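# Pull the cap off a marker on the desk

## Task

Take the cap off the marker so that both the marker and its cap end up lying on the desk, then open both grippers and withdraw the arms and robot away from them; the robot must finish upright, neither toppled nor leaning, or the task counts as failed.

## Robot and tools

ROBOT. A LinearBot: an omnidirectional wheeled base with a vertical column about 1.75 m high. A carriage slides along the column (lift_m, 0 to 1 m) and carries two identical six-joint arms, each ending in a two-finger gripper. The arm bases sit roughly 0.57 m + lift_m above the floor, at x 0.27 m and y +0.33 m (left) or -0.33 m (right) relative to the carriage. Carriage parts extend about 0.15 m below the arm bases. A hand can reach 0.78 m from its shoulder but only about 0.38 m downward below its arm base. A hand is about 0.16 m long and 0.1 m wide, 0.14 m when open. Parked arm joints 1 to 6 are 0, 0.05, 0.05, 1.45, 0, 0; parked, the robot occupies about 0.95 m wide by 0.7 m long. The wheel motors are weak (2 N m), so even light pushes end a drive.

CAMERAS. carriage_camera is fixed to the carriage, facing forward and tilted about 20 degrees down. left_wrist_camera and right_wrist_camera look out beyond the fingertips. All images are 672x504 pixels.

FRAMES. Base frame: origin on the floor below the base centre, x forward, y left, z up. left_hand and right_hand are reported in it as the point between that gripper's pads, with quat_wxyz rotating base axes into hand axes: hand z runs along the fingers, hand y is the opening direction; a hand pointing straight up with joints 1, 5, 6 at 0 reads (1, 0, 0, 0). Readings drift from truth, more when the arm is stretched, and a hand sags 10 to 17 cm under 1 kg. base_odometry is the base frame at scene start, built from wheel rotation only (slip counts as motion); heading is left-positive, -3.142 to 3.142.

execute_actions. Argument actions: a list holding zero or one action; an empty list only reports state and images. An action may contain base, joints, or both; they start at once and may finish at different times; an action runs at most 15 s. base holds exactly one relative move counted from the last reported base position: translate_m (metres, forward positive, -2 to 2), strafe_m (metres, left positive, -2 to 2) or rotate_rad (radians, counter-clockwise/left positive, -6.3 to 6.3). joints is one single dictionary for the lift and both arms, keyed by joint name, each value an absolute target: lift_m 0 to 1 m; for each side (left_ or right_): joint1_rad -2.617 to 3.054 (arm swing about vertical, 0 forward, positive left); joint2_rad 0 to 3.141 (shoulder: 0 upper arm level pointing back, 1.57 vertical, 3.14 level pointing forward); joint3_rad 0 to 3.141 (elbow: 0 folded, 3.14 straight); joint4_rad -1.57 to 1.57 (wrist pitch, positive lifts the fingertips); joint5_rad -1.57 to 1.57 (wrist yaw, positive swings fingertips to the right, opposite to joint 1); joint6_rad -2.094 to 2.094 (roll about the finger axis, positive clockwise viewed from the forearm); gripper_m 0 to 0.093 m (pad gap). Speeds: joints 1-3 up to 1.8 rad/s, 4-6 up to 2.7 rad/s, lift 0.3 m/s. Joints or base left out of an action may keep pushing toward earlier targets. Any unknown key or out-of-range value rejects the whole call with no motion. cameras: list of camera names or "all"; omitted or null gives all, [] gives none.

wait: seconds 0 to 10; commands nothing new, returns state and images.
zoom_image: camera name and region [x0, y0, x1, y1] in pixels of that camera's latest full image, at most 504x504.
read_manual: section "licences"; returns licence text only.
finished_scene: scene number; ends the scene irreversibly and reports success. Call it only after the marker and cap lie separately on the desk, both grippers are open and everything is clear.

RESULTS. base_status and joint_status describe how the last accepted action ended: done; off_target (resting short of target, maybe still pushing; normal for a gripper holding something); contact_stop or time_out (target dropped, holding in place); not_followed, with a "joint command not followed" line and cause, meaning a self-collision check withheld that arm's targets (gripper still obeyed; withheld targets may be retried later); limit_stop_at_motor_heat. After any reported stop, later calls in the same reply are skipped. on_its_own lists uncommanded motion; "held at" is a target, not a position. motor_effort is percent of maximum, bracket is the peak, both noisy and biased; a lift effort that keeps dropping while lowering means a hand is resting on something; drive_wheels higher at rest than after free driving means the base is pressing on something. Joint torques are raw, offset and noisy. Motor temperatures are listed per arm: MOTOR HOT appears at 75 °C, 90 °C halts that arm for 10 s, 100 °C makes that arm go limp (OVER-TEMPERATURE FAULT). Stretched arms heat quickly even when empty. ARM HIT flags a hard self-collision.

CAUTIONS. Never let the arms strike or press each other; to untangle, move only the withheld arm away first, then the other in a later call. Arms have no contact stop and spring to target once freed. Base stops come late; after one, back off about 0.2 m along the reverse path (or turn back), repeat if still pressed. The base can slide under a desk edge until the column hits; reversing into an edge can topple the robot. Tipping risk rises with a high carriage, outstretched arms, loads, pulling or sudden stops; only images reveal a lean. Grippers squeeze about 45-60 N per pad. Avoid drops, slams, and knocking the marker or cap off the desk.

Each tool is called by a JSON object that holds its "fn" and its "kwargs".

## Session

{"fn": "execute_actions", "kwargs": {"actions": []}}

Scene clock: 0.00 s.
Joint torques (N m, as the arm reports them, + toward a larger angle): no reading
Motor temperatures (°C, as the motors report them): left_arm=[24 24 26 25 24 25] | right_arm=[26 23 26 22 24 26]
base_odometry: x=+0.000 y=+0.000 heading=+0.000 (m, m, rad; odometry frame)
base_status: not commanded
joint_positions: lift_m=+0.303 left_joint1_rad=-0.010 left_joint2_rad=+0.028 left_joint3_rad=+0.062 left_joint4_rad=+1.427 left_joint5_rad=+0.038 left_joint6_rad=+0.001 left_gripper_m=+0.095 right_joint1_rad=+0.010 right_joint2_rad=+0.032 right_joint3_rad=+0.071 right_joint4_rad=+1.479 right_joint5_rad=+0.026 right_joint6_rad=-0.035 right_gripper_m=+0.094
joint_status: not commanded
motor_effort: lift_m=+30 drive_wheels=+3 (%)
left_hand: x=+0.2890 y=+0.3072 z=+1.3117 quat_wxyz=(+0.998, +0.019, +0.055, -0.006) (m; base frame)
right_hand: x=+0.2749 y=-0.3182 z=+1.3150 quat_wxyz=(+0.999, +0.012, +0.027, -0.013) (m; base frame)
pictures: carriage_camera, left_wrist_camera, right_wrist_camera
Images, in order (width x height): carriage_camera 672x504, left_wrist_camera 672x504, right_wrist_camera 672x504.

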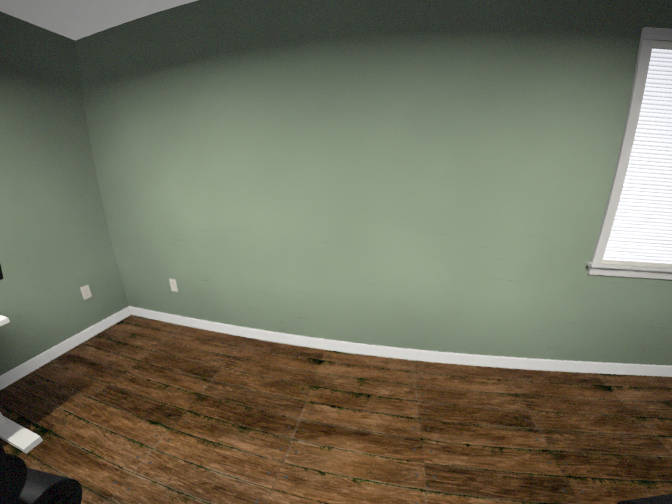

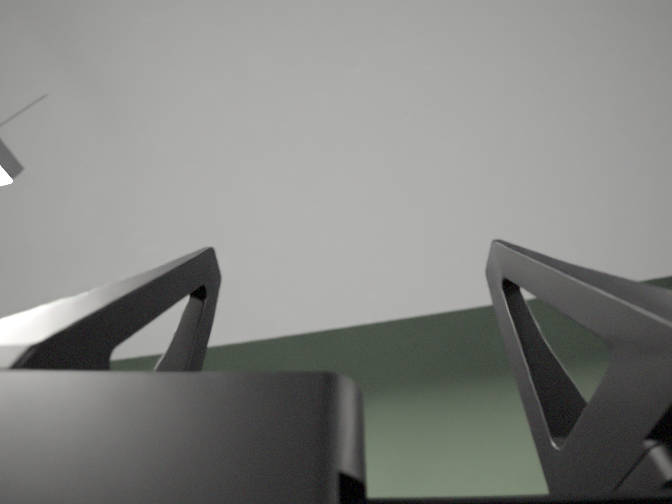

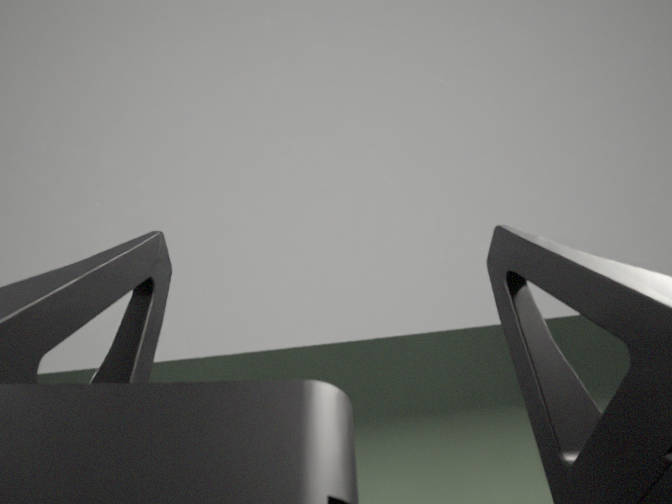

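{"fn": "execute_actions", "kwargs": {"actions": [{"base":{"rotate_rad":1.35}}], "cameras": ["carriage_camera"]}}

Scene clock: 6.93 s.
Joint torques (N m, as the arm reports them, + toward a larger angle): left_arm=[-0.66  4.27  7.87 -0.35  0.03 -0.1 ] | right_arm=[-0.2   3.9   5.19 -0.33 -0.07  0.03]
Motor temperatures (°C, as the motors report them): left_arm=[24 25 26 25 24 25] | right_arm=[26 23 27 22 24 26]
base_odometry: x=+0.000 y=+0.000 heading=+1.349 (m, m, rad; odometry frame)
base_status: done
joint_positions: lift_m=+0.303 left_joint1_rad=-0.010 left_joint2_rad=+0.028 left_joint3_rad=+0.062 left_joint4_rad=+1.427 left_joint5_rad=+0.038 left_joint6_rad=+0.001 left_gripper_m=+0.095 right_joint1_rad=+0.010 right_joint2_rad=+0.032 right_joint3_rad=+0.071 right_joint4_rad=+1.479 right_joint5_rad=+0.026 right_joint6_rad=-0.035 right_gripper_m=+0.094
joint_status: not commanded
motor_effort: lift_m=+30(30) drive_wheels=+9(30) (%)
left_hand: x=+0.2890 y=+0.3072 z=+1.3117 quat_wxyz=(+0.998, +0.019, +0.055, -0.006) (m; base frame)
right_hand: x=+0.2749 y=-0.3182 z=+1.3150 quat_wxyz=(+0.999, +0.012, +0.027, -0.013) (m; base frame)
pictures: carriage_camera
Images, in order (width x height): carriage_camera 672x504.

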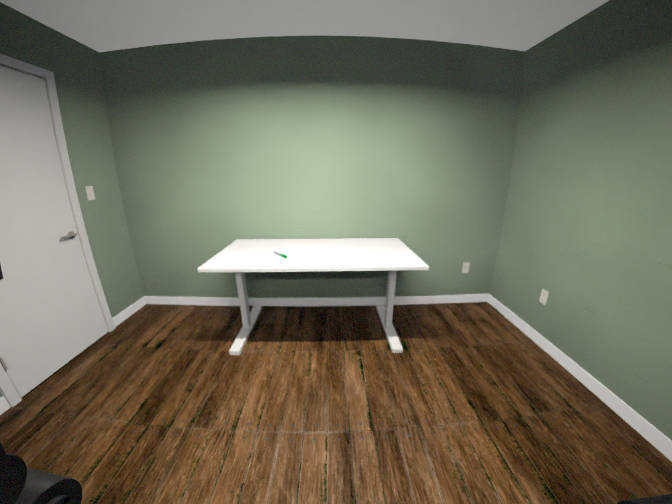

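{"fn": "execute_actions", "kwargs": {"actions": [{"base":{"strafe_m":0.35},"joints":{"lift_m":0.4}}], "cameras": []}}

{"fn": "execute_actions", "kwargs": {"actions": [{"base":{"translate_m":1.0}}], "cameras": ["carriage_camera"]}}

{"fn": "zoom_image", "kwargs": {"camera": "carriage_camera", "region": [236,330,436,480]}}

Scene clock: 22.93 s.
Joint torques (N m, as the arm reports them, + toward a larger angle): left_arm=[-0.72  4.32  7.82 -0.34  0.03 -0.1 ] | right_arm=[-0.19  3.88  5.16 -0.33 -0.06  0.03]
Motor temperatures (°C, as the motors report them): left_arm=[24 25 28 25 24 25] | right_arm=[26 24 28 22 24 26]
base_odometry: x=-0.341 y=+0.077 heading=+1.350 (m, m, rad; odometry frame)
base_status: done
joint_positions: lift_m=+0.400 left_joint1_rad=-0.010 left_joint2_rad=+0.028 left_joint3_rad=+0.062 left_joint4_rad=+1.427 left_joint5_rad=+0.038 left_joint6_rad=+0.001 left_gripper_m=+0.095 right_joint1_rad=+0.010 right_joint2_rad=+0.032 right_joint3_rad=+0.071 right_joint4_rad=+1.479 right_joint5_rad=+0.026 right_joint6_rad=-0.035 right_gripper_m=+0.094
joint_status: all done
motor_effort: lift_m=+29(35) drive_wheels=-10(28) (%)
left_hand: x=+0.2890 y=+0.3072 z=+1.4089 quat_wxyz=(+0.998, +0.019, +0.055, -0.006) (m; base frame)
right_hand: x=+0.2749 y=-0.3182 z=+1.4123 quat_wxyz=(+0.999, +0.012, +0.027, -0.013) (m; base frame)
pictures: none
No camera images: the call's "cameras" was empty. Leave "cameras" out to get every camera's image.

Scene clock: 27.33 s.
Joint torques (N m, as the arm reports them, + toward a larger angle): left_arm=[-0.66  4.22  7.86 -0.36  0.03 -0.1 ] | right_arm=[-0.2   3.82  5.18 -0.35 -0.07  0.03]
Motor temperatures (°C, as the motors report them): left_arm=[24 26 28 25 24 25] | right_arm=[26 24 29 23 24 26]
base_odometry: x=-0.123 y=+1.052 heading=+1.351 (m, m, rad; odometry frame)
base_status: done
joint_positions: lift_m=+0.400 left_joint1_rad=-0.010 left_joint2_rad=+0.028 left_joint3_rad=+0.062 left_joint4_rad=+1.427 left_joint5_rad=+0.038 left_joint6_rad=+0.001 left_gripper_m=+0.095 right_joint1_rad=+0.010 right_joint2_rad=+0.032 right_joint3_rad=+0.071 right_joint4_rad=+1.480 right_joint5_rad=+0.026 right_joint6_rad=-0.035 right_gripper_m=+0.094
joint_status: not commanded
motor_effort: lift_m=+30(30) drive_wheels=-2(26) (%)
left_hand: x=+0.2889 y=+0.3072 z=+1.4089 quat_wxyz=(+0.998, +0.019, +0.055, -0.006) (m; base frame)
right_hand: x=+0.2748 y=-0.3182 z=+1.4123 quat_wxyz=(+0.999, +0.012, +0.027, -0.013) (m; base frame)
pictures: carriage_camera
Images, in order (width x height): carriage_camera 672x504.

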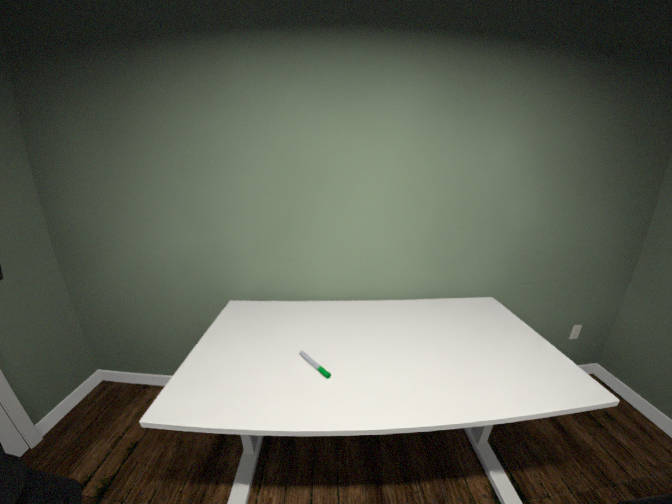

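Region (236, 330, 436, 480) of carriage_camera's 672x504 image, scaled by 2.520, with more detail than that image has; it fills the top 378 rows of this view, and the rest is white.

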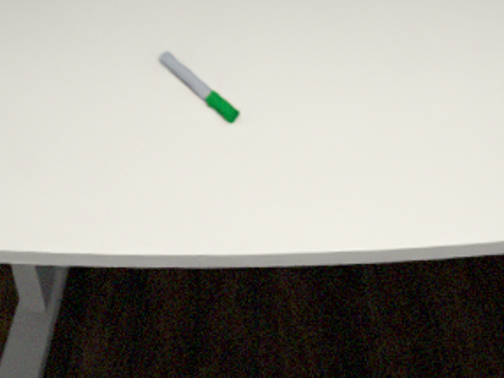

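{"fn": "execute_actions", "kwargs": {"actions": [{"base":{"translate_m":0.22},"joints":{"left_joint1_rad":-0.46,"left_joint2_rad":2.6,"left_joint3_rad":1.94,"left_joint4_rad":-0.91,"left_joint5_rad":0,"left_joint6_rad":-1.19,"left_gripper_m":0.07}}], "cameras": ["carriage_camera","left_wrist_camera"]}}

Scene clock: 60.70 s.
Joint torques (N m, as the arm reports them, + toward a larger angle): left_arm=[ -1.16 -12.58   9.44   0.04  -0.11  -0.15] | right_arm=[-0.2   3.85  5.15 -0.34 -0.07  0.03]
Motor temperatures (°C, as the motors report them): left_arm=[24 27 30 26 24 25] | right_arm=[26 25 30 23 24 26]
base_odometry: x=-0.075 y=+1.267 heading=+1.351 (m, m, rad; odometry frame)
base_status: done
joint_positions: lift_m=+0.400 left_joint1_rad=-0.455 left_joint2_rad=+2.592 left_joint3_rad=+1.927 left_joint4_rad=-0.898 left_joint5_rad=+0.008 left_joint6_rad=-1.184 left_gripper_m=+0.070 right_joint1_rad=+0.010 right_joint2_rad=+0.032 right_joint3_rad=+0.071 right_joint4_rad=+1.480 right_joint5_rad=+0.026 right_joint6_rad=-0.035 right_gripper_m=+0.094
joint_status: all done
motor_effort: lift_m=+30(30) drive_wheels=-6(29) (%)
left_hand: x=+0.6912 y=+0.1032 z=+0.8772 quat_wxyz=(+0.000, -0.357, +0.934, -0.006) (m; base frame)
right_hand: x=+0.2747 y=-0.3182 z=+1.4122 quat_wxyz=(+0.999, +0.012, +0.026, -0.013) (m; base frame)
pictures: carriage_camera, left_wrist_camera
Images, in order (width x height): carriage_camera 672x504, left_wrist_camera 672x504.

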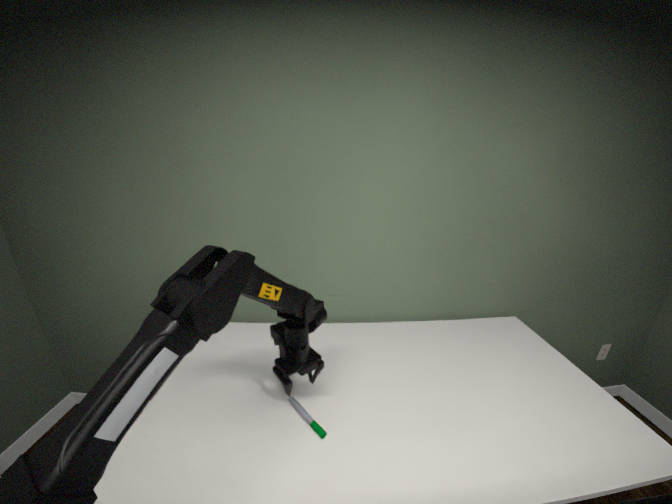

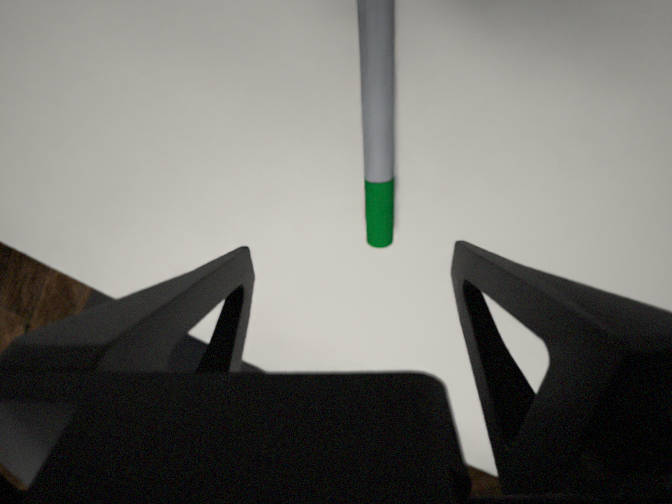

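{"fn": "execute_actions", "kwargs": {"actions": [{"joints":{"lift_m":0.31,"left_joint1_rad":-0.48}}], "cameras": ["carriage_camera","left_wrist_camera"]}}

Scene clock: 66.17 s.
Joint torques (N m, as the arm reports them, + toward a larger angle): left_arm=[ -0.89 -12.52   9.02   0.07  -0.09  -0.14] | right_arm=[-0.21  3.84  5.17 -0.34 -0.07  0.03]
Motor temperatures (°C, as the motors report them): left_arm=[24 30 30 26 24 25] | right_arm=[26 25 30 23 24 26]
base_odometry: x=-0.075 y=+1.267 heading=+1.351 (m, m, rad; odometry frame)
base_status: not commanded
joint_positions: lift_m=+0.310 left_joint1_rad=-0.478 left_joint2_rad=+2.592 left_joint3_rad=+1.931 left_joint4_rad=-0.903 left_joint5_rad=+0.006 left_joint6_rad=-1.185 left_gripper_m=+0.070 right_joint1_rad=+0.010 right_joint2_rad=+0.032 right_joint3_rad=+0.071 right_joint4_rad=+1.480 right_joint5_rad=+0.026 right_joint6_rad=-0.035 right_gripper_m=+0.094
joint_status: all done
motor_effort: lift_m=+31(32) drive_wheels=-1(4) (%)
left_hand: x=+0.6863 y=+0.0935 z=+0.7880 quat_wxyz=(+0.000, -0.346, +0.938, -0.005) (m; base frame)
right_hand: x=+0.2747 y=-0.3182 z=+1.3222 quat_wxyz=(+0.999, +0.012, +0.026, -0.013) (m; base frame)
pictures: carriage_camera, left_wrist_camera
Images, in order (width x height): carriage_camera 672x504, left_wrist_camera 672x504.

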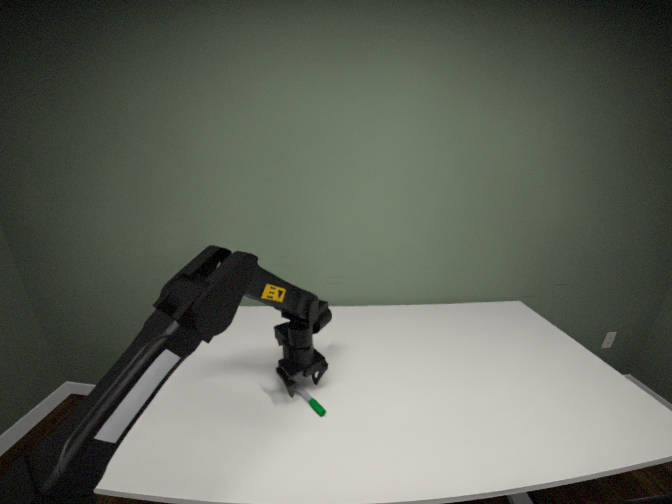

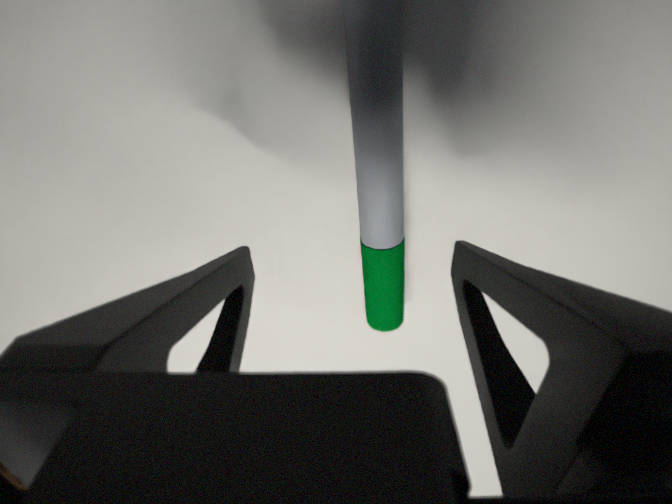

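{"fn": "execute_actions", "kwargs": {"actions": [{"base":{"translate_m":0.022},"joints":{"lift_m":0.285}}], "cameras": ["carriage_camera","left_wrist_camera"]}}

{"fn": "zoom_image", "kwargs": {"camera": "carriage_camera", "region": [250,340,370,430]}}

Scene clock: 74.23 s.
Joint torques (N m, as the arm reports them, + toward a larger angle): left_arm=[ -0.75 -12.82   9.     0.11  -0.09  -0.14] | right_arm=[-0.2   3.87  5.18 -0.35 -0.07  0.03]
Motor temperatures (°C, as the motors report them): left_arm=[24 35 31 26 24 25] | right_arm=[26 25 31 23 24 26]
base_odometry: x=-0.071 y=+1.289 heading=+1.352 (m, m, rad; odometry frame)
base_status: done
joint_positions: lift_m=+0.285 left_joint1_rad=-0.478 left_joint2_rad=+2.595 left_joint3_rad=+1.931 left_joint4_rad=-0.906 left_joint5_rad=+0.006 left_joint6_rad=-1.185 left_gripper_m=+0.070 right_joint1_rad=+0.010 right_joint2_rad=+0.032 right_joint3_rad=+0.071 right_joint4_rad=+1.480 right_joint5_rad=+0.026 right_joint6_rad=-0.035 right_gripper_m=+0.094
joint_status: all done
motor_effort: lift_m=+31(34) drive_wheels=-3(30) (%)
left_hand: x=+0.6851 y=+0.0942 z=+0.7615 quat_wxyz=(-0.002, -0.346, +0.938, -0.003) (m; base frame)
right_hand: x=+0.2746 y=-0.3182 z=+1.2972 quat_wxyz=(+0.999, +0.012, +0.026, -0.013) (m; base frame)
pictures: carriage_camera, left_wrist_camera
Images, in order (width x height): carriage_camera 672x504, left_wrist_camera 672x504.

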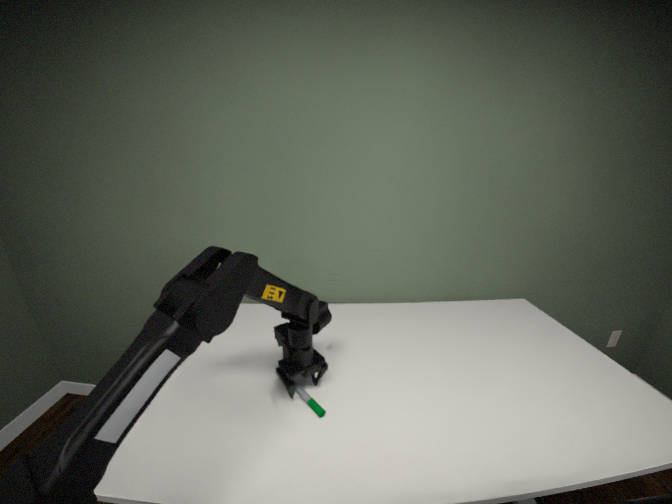

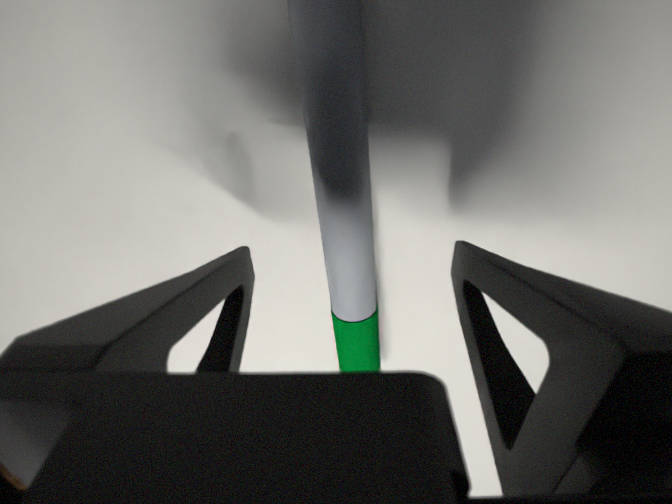

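Region (250, 340, 370, 430) of carriage_camera's 672x504 image, scaled by 4.200, with more detail than that image has; it fills the top 378 rows of this view, and the rest is white.

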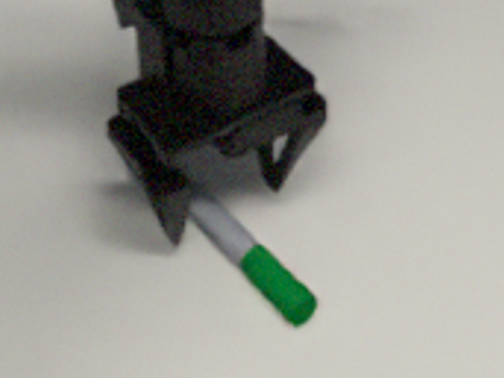

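{"fn": "execute_actions", "kwargs": {"actions": [{"joints":{"lift_m":0.272,"left_joint6_rad":-1.25}}], "cameras": ["left_wrist_camera"]}}

{"fn": "execute_actions", "kwargs": {"actions": [{"joints":{"left_gripper_m":0}}], "cameras": ["left_wrist_camera"]}}

Scene clock: 82.30 s.
Joint torques (N m, as the arm reports them, + toward a larger angle): left_arm=[ -0.84 -12.86   8.99   0.08  -0.09  -0.15] | right_arm=[-0.2   3.89  5.19 -0.33 -0.07  0.03]
Motor temperatures (°C, as the motors report them): left_arm=[24 39 31 26 24 25] | right_arm=[26 25 31 23 24 26]
base_odometry: x=-0.071 y=+1.289 heading=+1.352 (m, m, rad; odometry frame)
base_status: not commanded
joint_positions: lift_m=+0.272 left_joint1_rad=-0.478 left_joint2_rad=+2.597 left_joint3_rad=+1.931 left_joint4_rad=-0.907 left_joint5_rad=+0.006 left_joint6_rad=-1.245 left_gripper_m=+0.070 right_joint1_rad=+0.010 right_joint2_rad=+0.032 right_joint3_rad=+0.071 right_joint4_rad=+1.480 right_joint5_rad=+0.026 right_joint6_rad=-0.035 right_gripper_m=+0.094
joint_status: all done
motor_effort: lift_m=+30(34) drive_wheels=+3(7) (%)
left_hand: x=+0.6845 y=+0.0945 z=+0.7476 quat_wxyz=(-0.003, -0.374, +0.927, -0.001) (m; base frame)
right_hand: x=+0.2746 y=-0.3182 z=+1.2842 quat_wxyz=(+0.999, +0.012, +0.026, -0.013) (m; base frame)
pictures: left_wrist_camera
Images, in order (width x height): left_wrist_camera 672x504.

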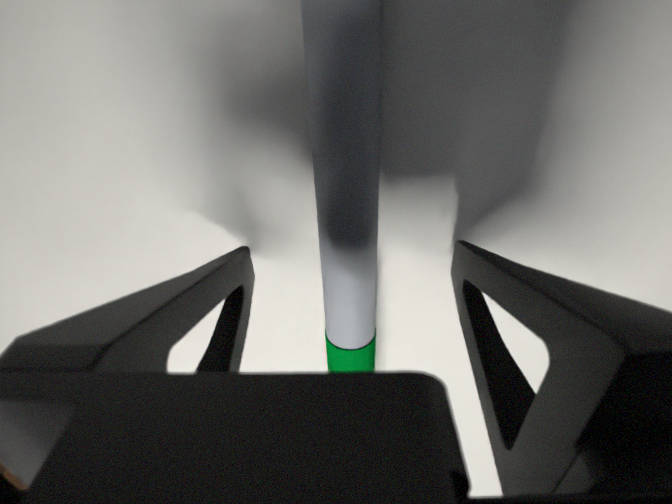

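Scene clock: 82.97 s.
Joint torques (N m, as the arm reports them, + toward a larger angle): left_arm=[ -0.88 -12.87   8.96   0.07  -0.09  -0.15] | right_arm=[-0.21  3.88  5.16 -0.34 -0.07  0.03]
Motor temperatures (°C, as the motors report them): left_arm=[24 39 31 26 24 25] | right_arm=[26 25 31 23 24 26]
base_odometry: x=-0.071 y=+1.289 heading=+1.352 (m, m, rad; odometry frame)
base_status: not commanded
joint_positions: lift_m=+0.272 left_joint1_rad=-0.478 left_joint2_rad=+2.597 left_joint3_rad=+1.931 left_joint4_rad=-0.907 left_joint5_rad=+0.006 left_joint6_rad=-1.245 left_gripper_m=+0.017 right_joint1_rad=+0.010 right_joint2_rad=+0.032 right_joint3_rad=+0.071 right_joint4_rad=+1.480 right_joint5_rad=+0.026 right_joint6_rad=-0.035 right_gripper_m=+0.094
joint_status: left_gripper_m off_target (ended at +0.017, target +0.000)
motor_effort: lift_m=+30(30) drive_wheels=+5(1) (%)
left_hand: x=+0.6845 y=+0.0945 z=+0.7476 quat_wxyz=(-0.003, -0.374, +0.927, -0.001) (m; base frame)
right_hand: x=+0.2746 y=-0.3182 z=+1.2842 quat_wxyz=(+0.999, +0.012, +0.026, -0.013) (m; base frame)
pictures: left_wrist_camera
Images, in order (width x height): left_wrist_camera 672x504.

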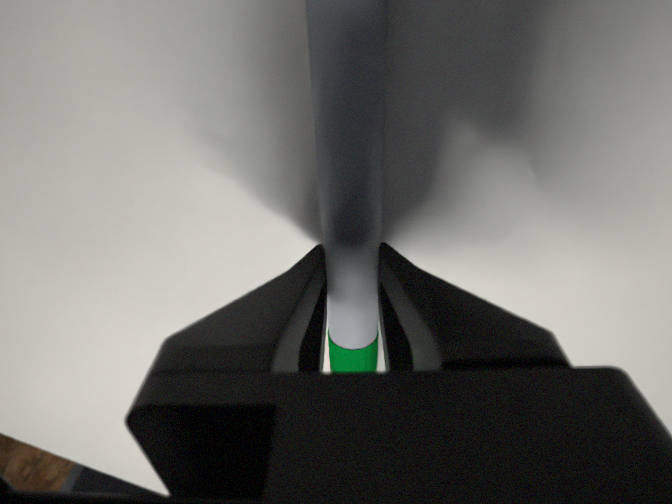

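{"fn": "execute_actions", "kwargs": {"actions": [{"joints":{"lift_m":0.3,"left_joint1_rad":-0.7,"left_joint2_rad":1.7,"left_joint3_rad":1.2,"left_joint4_rad":0.5,"left_joint5_rad":-0.5,"left_joint6_rad":-1.57,"right_joint1_rad":0.5,"right_joint2_rad":1.68,"right_joint3_rad":1.16,"right_joint4_rad":0.52,"right_joint5_rad":0.4,"right_joint6_rad":1.57}}]}}

Scene clock: 101.90 s.
Joint torques (N m, as the arm reports them, + toward a larger angle): left_arm=[-0.62 -8.48  7.84  2.1  -0.05 -0.08] | right_arm=[ 0.44 -8.4   8.85  2.39  0.   -0.01]
Motor temperatures (°C, as the motors report them): left_arm=[24 45 32 26 24 25] | right_arm=[26 26 32 23 24 26]
base_odometry: x=-0.071 y=+1.289 heading=+1.352 (m, m, rad; odometry frame)
base_status: not commanded
joint_positions: lift_m=+0.300 left_joint1_rad=-0.700 left_joint2_rad=+1.702 left_joint3_rad=+1.225 left_joint4_rad=+0.495 left_joint5_rad=-0.491 left_joint6_rad=-1.565 left_gripper_m=+0.017 right_joint1_rad=+0.492 right_joint2_rad=+1.688 right_joint3_rad=+1.133 right_joint4_rad=+0.507 right_joint5_rad=+0.394 right_joint6_rad=+1.566 right_gripper_m=+0.094
joint_status: all done
motor_effort: lift_m=+30(35) drive_wheels=+3(3) (%)
left_hand: x=+0.7173 y=+0.0376 z=+1.1954 quat_wxyz=(+0.448, -0.442, +0.545, -0.554) (m; base frame)
right_hand: x=+0.7555 y=-0.1252 z=+1.1617 quat_wxyz=(+0.470, +0.479, +0.541, +0.506) (m; base frame)
pictures: carriage_camera, left_wrist_camera, right_wrist_camera
Images, in order (width x height): carriage_camera 672x504, left_wrist_camera 672x504, right_wrist_camera 672x504.

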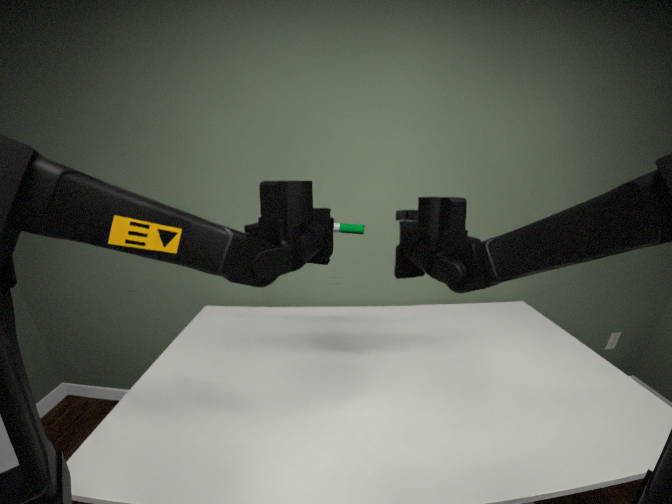

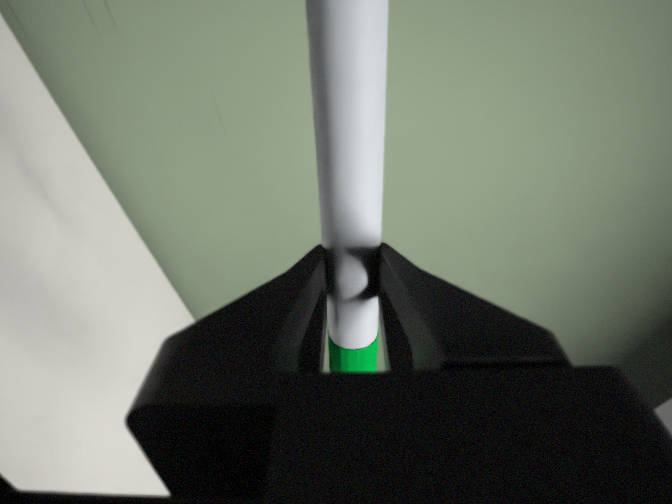

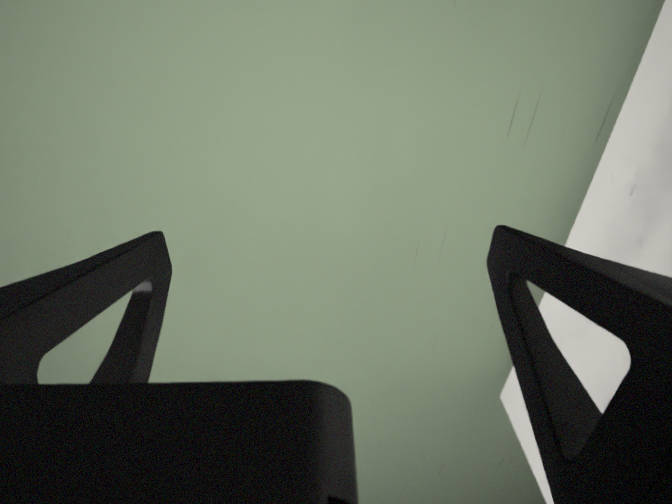

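{"fn": "execute_actions", "kwargs": {"actions": [{"joints":{"right_joint1_rad":0.67,"right_joint3_rad":1.2}}]}}

Scene clock: 117.57 s.
Joint torques (N m, as the arm reports them, + toward a larger angle): left_arm=[-0.71 -8.42  7.84  2.08 -0.05 -0.08] | right_arm=[-0.77 -8.42  8.33  2.35 -0.03 -0.01]
Motor temperatures (°C, as the motors report them): left_arm=[24 44 32 30 24 25] | right_arm=[26 29 35 27 24 26]
base_odometry: x=-0.071 y=+1.289 heading=+1.352 (m, m, rad; odometry frame)
base_status: not commanded
joint_positions: lift_m=+0.300 left_joint1_rad=-0.700 left_joint2_rad=+1.702 left_joint3_rad=+1.225 left_joint4_rad=+0.495 left_joint5_rad=-0.491 left_joint6_rad=-1.565 left_gripper_m=+0.017 right_joint1_rad=+0.678 right_joint2_rad=+1.688 right_joint3_rad=+1.179 right_joint4_rad=+0.511 right_joint5_rad=+0.397 right_joint6_rad=+1.566 right_gripper_m=+0.094
joint_status: all done
motor_effort: lift_m=+30(30) drive_wheels=+6(0) (%)
left_hand: x=+0.7173 y=+0.0376 z=+1.1954 quat_wxyz=(+0.448, -0.442, +0.545, -0.554) (m; base frame)
right_hand: x=+0.7150 y=-0.0354 z=+1.1848 quat_wxyz=(+0.427, +0.423, +0.565, +0.565) (m; base frame)
pictures: carriage_camera, left_wrist_camera, right_wrist_camera
Images, in order (width x height): carriage_camera 672x504, left_wrist_camera 672x504, right_wrist_camera 672x504.

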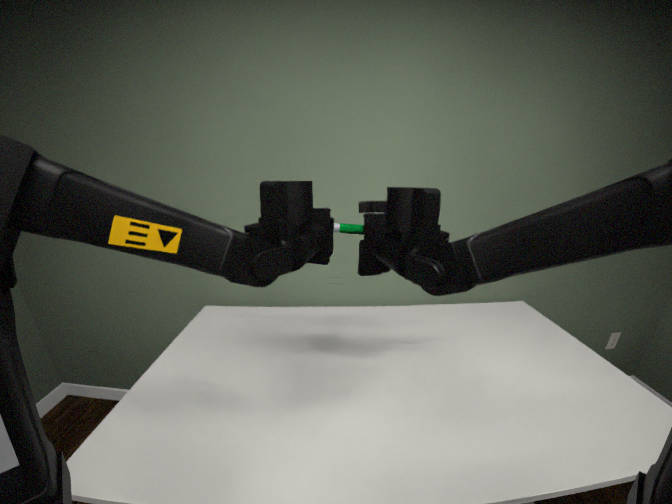

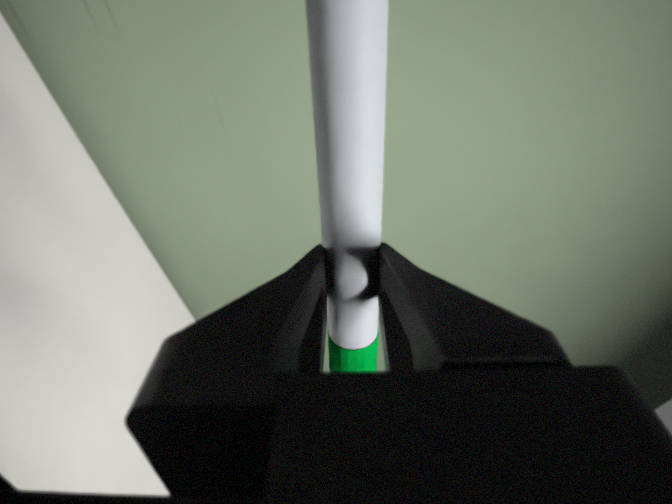

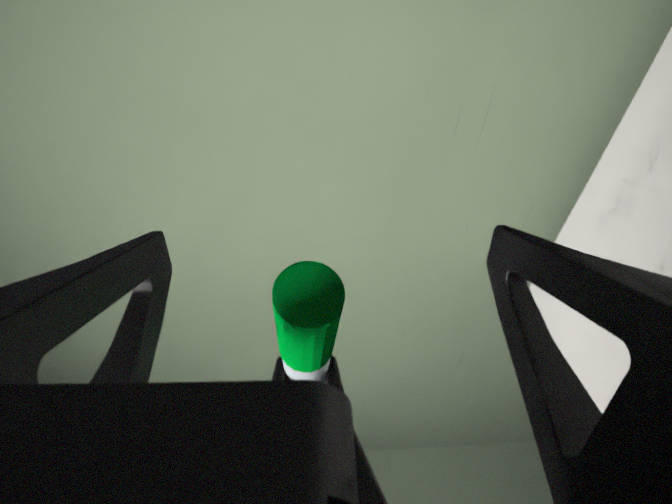

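{"fn": "execute_actions", "kwargs": {"actions": [{"joints":{"right_joint1_rad":0.745,"right_joint4_rad":0.545,"right_joint5_rad":0.42,"right_gripper_m":0.045}}], "cameras": ["carriage_camera","right_wrist_camera"]}}

Scene clock: 125.23 s.
Joint torques (N m, as the arm reports them, + toward a larger angle): left_arm=[-0.7  -8.37  7.91  2.1  -0.05 -0.08] | right_arm=[-0.37 -8.39  8.33  2.44 -0.04 -0.01]
Motor temperatures (°C, as the motors report them): left_arm=[24 43 32 32 24 25] | right_arm=[26 31 36 28 24 26]
base_odometry: x=-0.071 y=+1.289 heading=+1.352 (m, m, rad; odometry frame)
base_status: not commanded
joint_positions: lift_m=+0.300 left_joint1_rad=-0.700 left_joint2_rad=+1.702 left_joint3_rad=+1.225 left_joint4_rad=+0.495 left_joint5_rad=-0.491 left_joint6_rad=-1.565 left_gripper_m=+0.017 right_joint1_rad=+0.747 right_joint2_rad=+1.688 right_joint3_rad=+1.179 right_joint4_rad=+0.526 right_joint5_rad=+0.418 right_joint6_rad=+1.566 right_gripper_m=+0.045
joint_status: all done
motor_effort: lift_m=+30(30) drive_wheels=+0(2) (%)
left_hand: x=+0.7173 y=+0.0376 z=+1.1954 quat_wxyz=(+0.448, -0.442, +0.545, -0.554) (m; base frame)
right_hand: x=+0.6958 y=-0.0082 z=+1.1884 quat_wxyz=(+0.414, +0.409, +0.570, +0.580) (m; base frame)
pictures: carriage_camera, right_wrist_camera
Images, in order (width x height): carriage_camera 672x504, right_wrist_camera 672x504.

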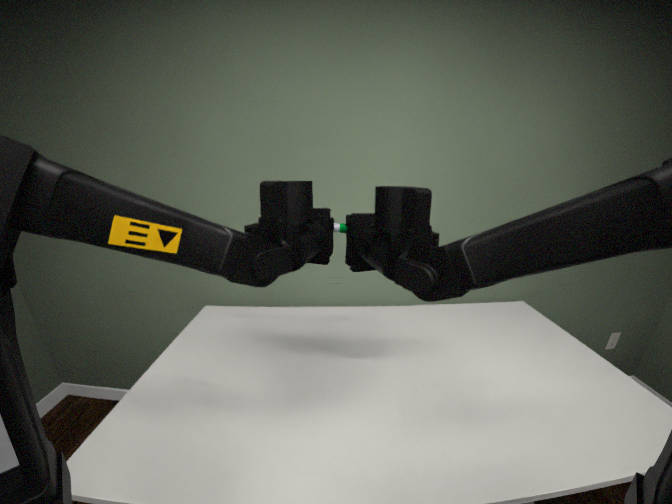

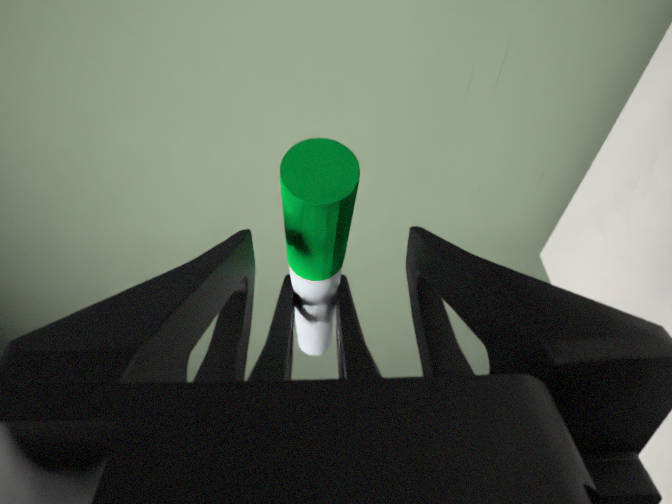

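{"fn": "execute_actions", "kwargs": {"actions": [{"joints":{"right_joint2_rad":1.735,"right_joint3_rad":1.265}}], "cameras": ["carriage_camera","right_wrist_camera"]}}

Scene clock: 129.27 s.
Joint torques (N m, as the arm reports them, + toward a larger angle): left_arm=[-0.73 -8.47  7.87  2.08 -0.05 -0.08] | right_arm=[-0.31 -7.9   8.69  2.41 -0.05 -0.01]
Motor temperatures (°C, as the motors report them): left_arm=[24 43 32 32 24 25] | right_arm=[26 31 36 28 24 26]
base_odometry: x=-0.071 y=+1.289 heading=+1.352 (m, m, rad; odometry frame)
base_status: not commanded
joint_positions: lift_m=+0.300 left_joint1_rad=-0.700 left_joint2_rad=+1.702 left_joint3_rad=+1.225 left_joint4_rad=+0.495 left_joint5_rad=-0.491 left_joint6_rad=-1.565 left_gripper_m=+0.017 right_joint1_rad=+0.747 right_joint2_rad=+1.732 right_joint3_rad=+1.241 right_joint4_rad=+0.527 right_joint5_rad=+0.418 right_joint6_rad=+1.566 right_gripper_m=+0.045
joint_status: all done
motor_effort: lift_m=+30(30) drive_wheels=-6(5) (%)
left_hand: x=+0.7173 y=+0.0376 z=+1.1954 quat_wxyz=(+0.448, -0.442, +0.545, -0.554) (m; base frame)
right_hand: x=+0.7050 y=+0.0003 z=+1.1955 quat_wxyz=(+0.415, +0.407, +0.563, +0.587) (m; base frame)
pictures: carriage_camera, right_wrist_camera
Images, in order (width x height): carriage_camera 672x504, right_wrist_camera 672x504.

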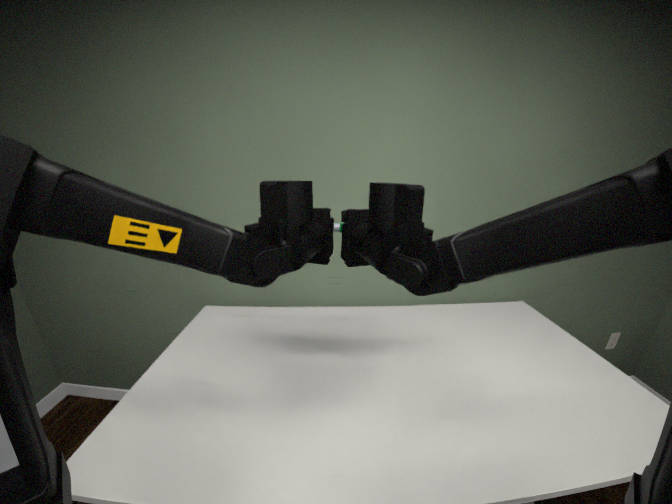

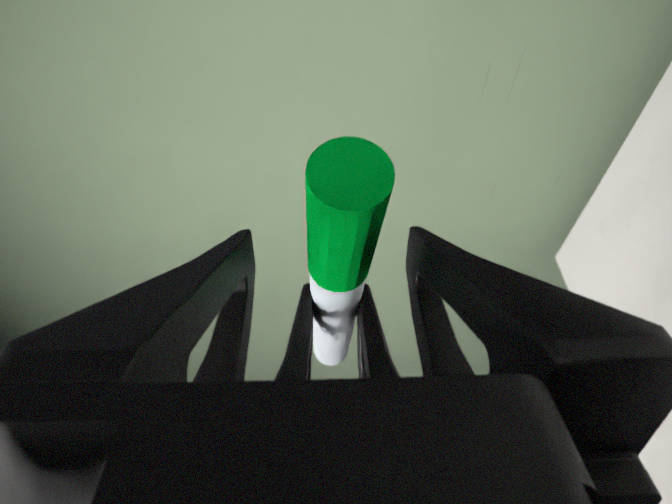

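{"fn": "execute_actions", "kwargs": {"actions": [{"joints":{"right_joint1_rad":0.728,"right_joint2_rad":1.745,"right_gripper_m":0}}], "cameras": ["right_wrist_camera"]}}

{"fn": "execute_actions", "kwargs": {"actions": [{"joints":{"right_joint1_rad":0.65,"left_joint1_rad":-0.58}}]}}

Scene clock: 136.80 s.
Joint torques (N m, as the arm reports them, + toward a larger angle): left_arm=[-0.66 -8.48  7.92  2.09 -0.05 -0.07] | right_arm=[-0.96 -7.7   8.64  2.39 -0.04 -0.01]
Motor temperatures (°C, as the motors report them): left_arm=[24 43 32 33 24 25] | right_arm=[26 32 37 29 24 26]
base_odometry: x=-0.071 y=+1.289 heading=+1.352 (m, m, rad; odometry frame)
base_status: not commanded
joint_positions: lift_m=+0.300 left_joint1_rad=-0.700 left_joint2_rad=+1.702 left_joint3_rad=+1.225 left_joint4_rad=+0.495 left_joint5_rad=-0.491 left_joint6_rad=-1.565 left_gripper_m=+0.017 right_joint1_rad=+0.738 right_joint2_rad=+1.738 right_joint3_rad=+1.241 right_joint4_rad=+0.529 right_joint5_rad=+0.417 right_joint6_rad=+1.566 right_gripper_m=+0.018
joint_status: right_gripper_m off_target (ended at +0.018, target +0.000); the others done
motor_effort: lift_m=+30(30) drive_wheels=+2(2) (%)
left_hand: x=+0.7173 y=+0.0376 z=+1.1954 quat_wxyz=(+0.448, -0.442, +0.545, -0.554) (m; base frame)
right_hand: x=+0.7086 y=-0.0027 z=+1.1928 quat_wxyz=(+0.417, +0.410, +0.563, +0.584) (m; base frame)
pictures: right_wrist_camera
Images, in order (width x height): right_wrist_camera 672x504.

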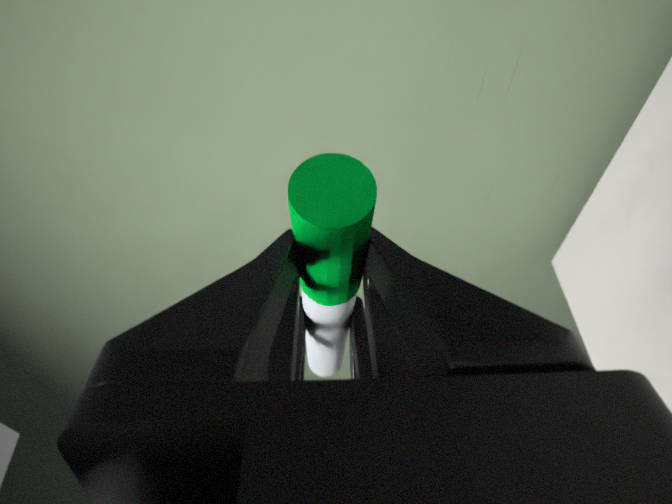

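Scene clock: 137.50 s.
Joint torques (N m, as the arm reports them, + toward a larger angle): left_arm=[-1.21 -8.36  7.91  2.08 -0.05 -0.08] | right_arm=[ 0.16 -7.66  8.57  2.39  0.   -0.01]
Motor temperatures (°C, as the motors report them): left_arm=[24 43 32 33 24 25] | right_arm=[26 32 37 29 24 26]
base_odometry: x=-0.071 y=+1.289 heading=+1.352 (m, m, rad; odometry frame)
base_status: not commanded
joint_positions: lift_m=+0.300 left_joint1_rad=-0.573 left_joint2_rad=+1.702 left_joint3_rad=+1.225 left_joint4_rad=+0.495 left_joint5_rad=-0.493 left_joint6_rad=-1.565 left_gripper_m=+0.017 right_joint1_rad=+0.645 right_joint2_rad=+1.738 right_joint3_rad=+1.241 right_joint4_rad=+0.529 right_joint5_rad=+0.412 right_joint6_rad=+1.566 right_gripper_m=+0.018
joint_status: all done
motor_effort: lift_m=+30(30) drive_wheels=-6(6) (%)
left_hand: x=+0.7485 y=+0.0973 z=+1.1954 quat_wxyz=(+0.482, -0.476, +0.515, -0.524) (m; base frame)
right_hand: x=+0.7354 y=-0.0445 z=+1.1928 quat_wxyz=(+0.443, +0.434, +0.545, +0.565) (m; base frame)
pictures: carriage_camera, left_wrist_camera, right_wrist_camera
Images, in order (width x height): carriage_camera 672x504, left_wrist_camera 672x504, right_wrist_camera 672x504.

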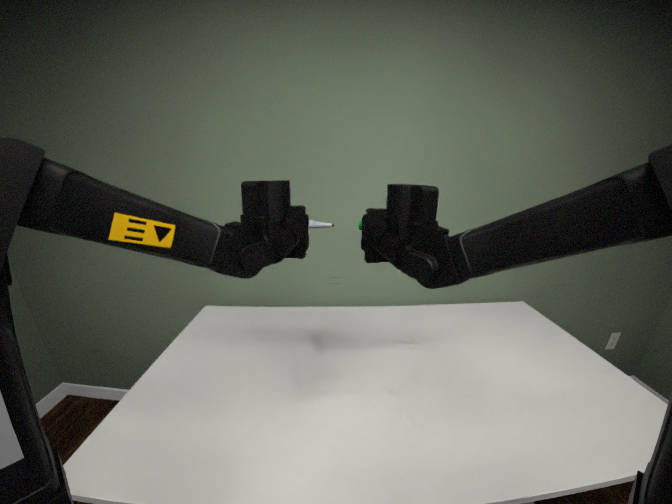

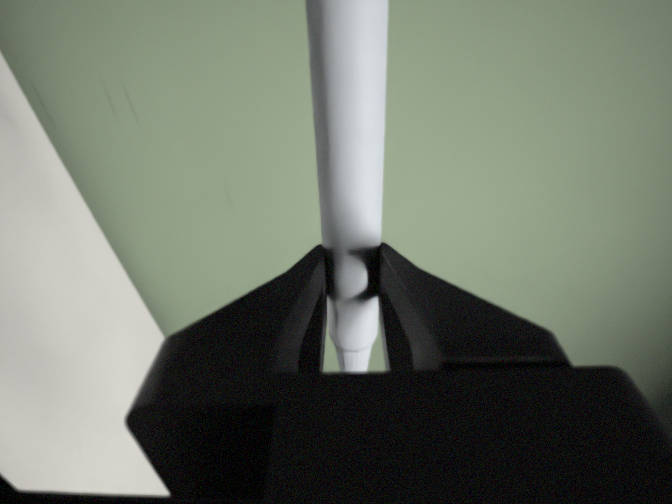

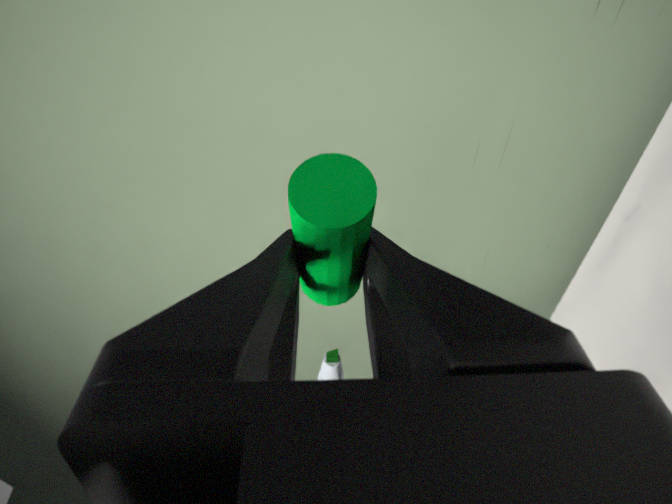

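{"fn": "execute_actions", "kwargs": {"actions": [{"joints":{"lift_m":0.31,"left_joint1_rad":-0.2,"left_joint2_rad":2.6,"left_joint3_rad":1.94,"left_joint4_rad":-0.91,"left_joint5_rad":0,"left_joint6_rad":-0.2,"right_joint1_rad":0,"right_joint2_rad":2.63,"right_joint3_rad":1.94,"right_joint4_rad":-0.88,"right_joint5_rad":-0.5}}]}}

Scene clock: 149.27 s.
Joint torques (N m, as the arm reports them, + toward a larger angle): left_arm=[ -0.85 -13.07   9.8    0.08   0.14  -0.07] | right_arm=[  0.13 -14.03   6.86   0.12  -0.31   0.08]
Motor temperatures (°C, as the motors report them): left_arm=[24 43 32 34 24 25] | right_arm=[26 33 39 30 24 26]
base_odometry: x=-0.071 y=+1.289 heading=+1.352 (m, m, rad; odometry frame)
base_status: not commanded
joint_positions: lift_m=+0.310 left_joint1_rad=-0.197 left_joint2_rad=+2.600 left_joint3_rad=+1.923 left_joint4_rad=-0.899 left_joint5_rad=-0.010 left_joint6_rad=-0.204 left_gripper_m=+0.017 right_joint1_rad=-0.005 right_joint2_rad=+2.651 right_joint3_rad=+1.913 right_joint4_rad=-0.873 right_joint5_rad=-0.490 right_joint6_rad=+1.566 right_gripper_m=+0.018
joint_status: all done
motor_effort: lift_m=+31(34) drive_wheels=-3(9) (%)
left_hand: x=+0.7281 y=+0.2230 z=+0.7826 quat_wxyz=(-0.001, -0.004, +1.000, +0.005) (m; base frame)
right_hand: x=+0.7287 y=-0.2353 z=+0.7770 quat_wxyz=(-0.185, +0.689, +0.682, +0.158) (m; base frame)
pictures: carriage_camera, left_wrist_camera, right_wrist_camera
Images, in order (width x height): carriage_camera 672x504, left_wrist_camera 672x504, right_wrist_camera 672x504.

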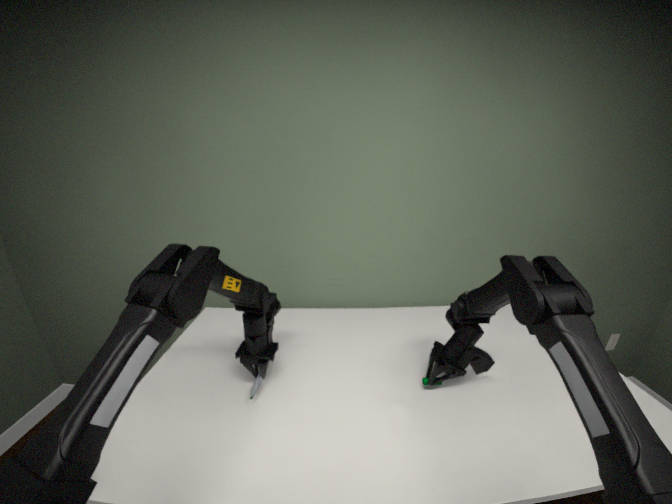

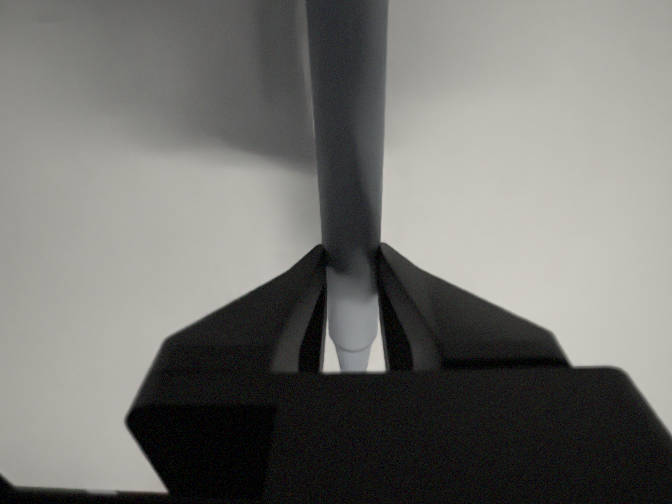

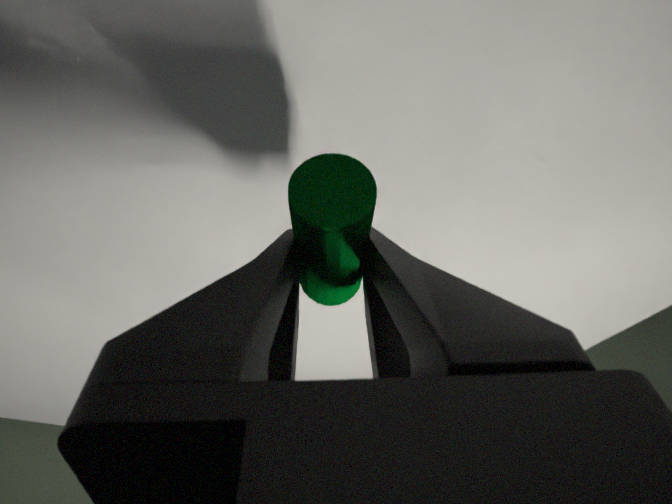

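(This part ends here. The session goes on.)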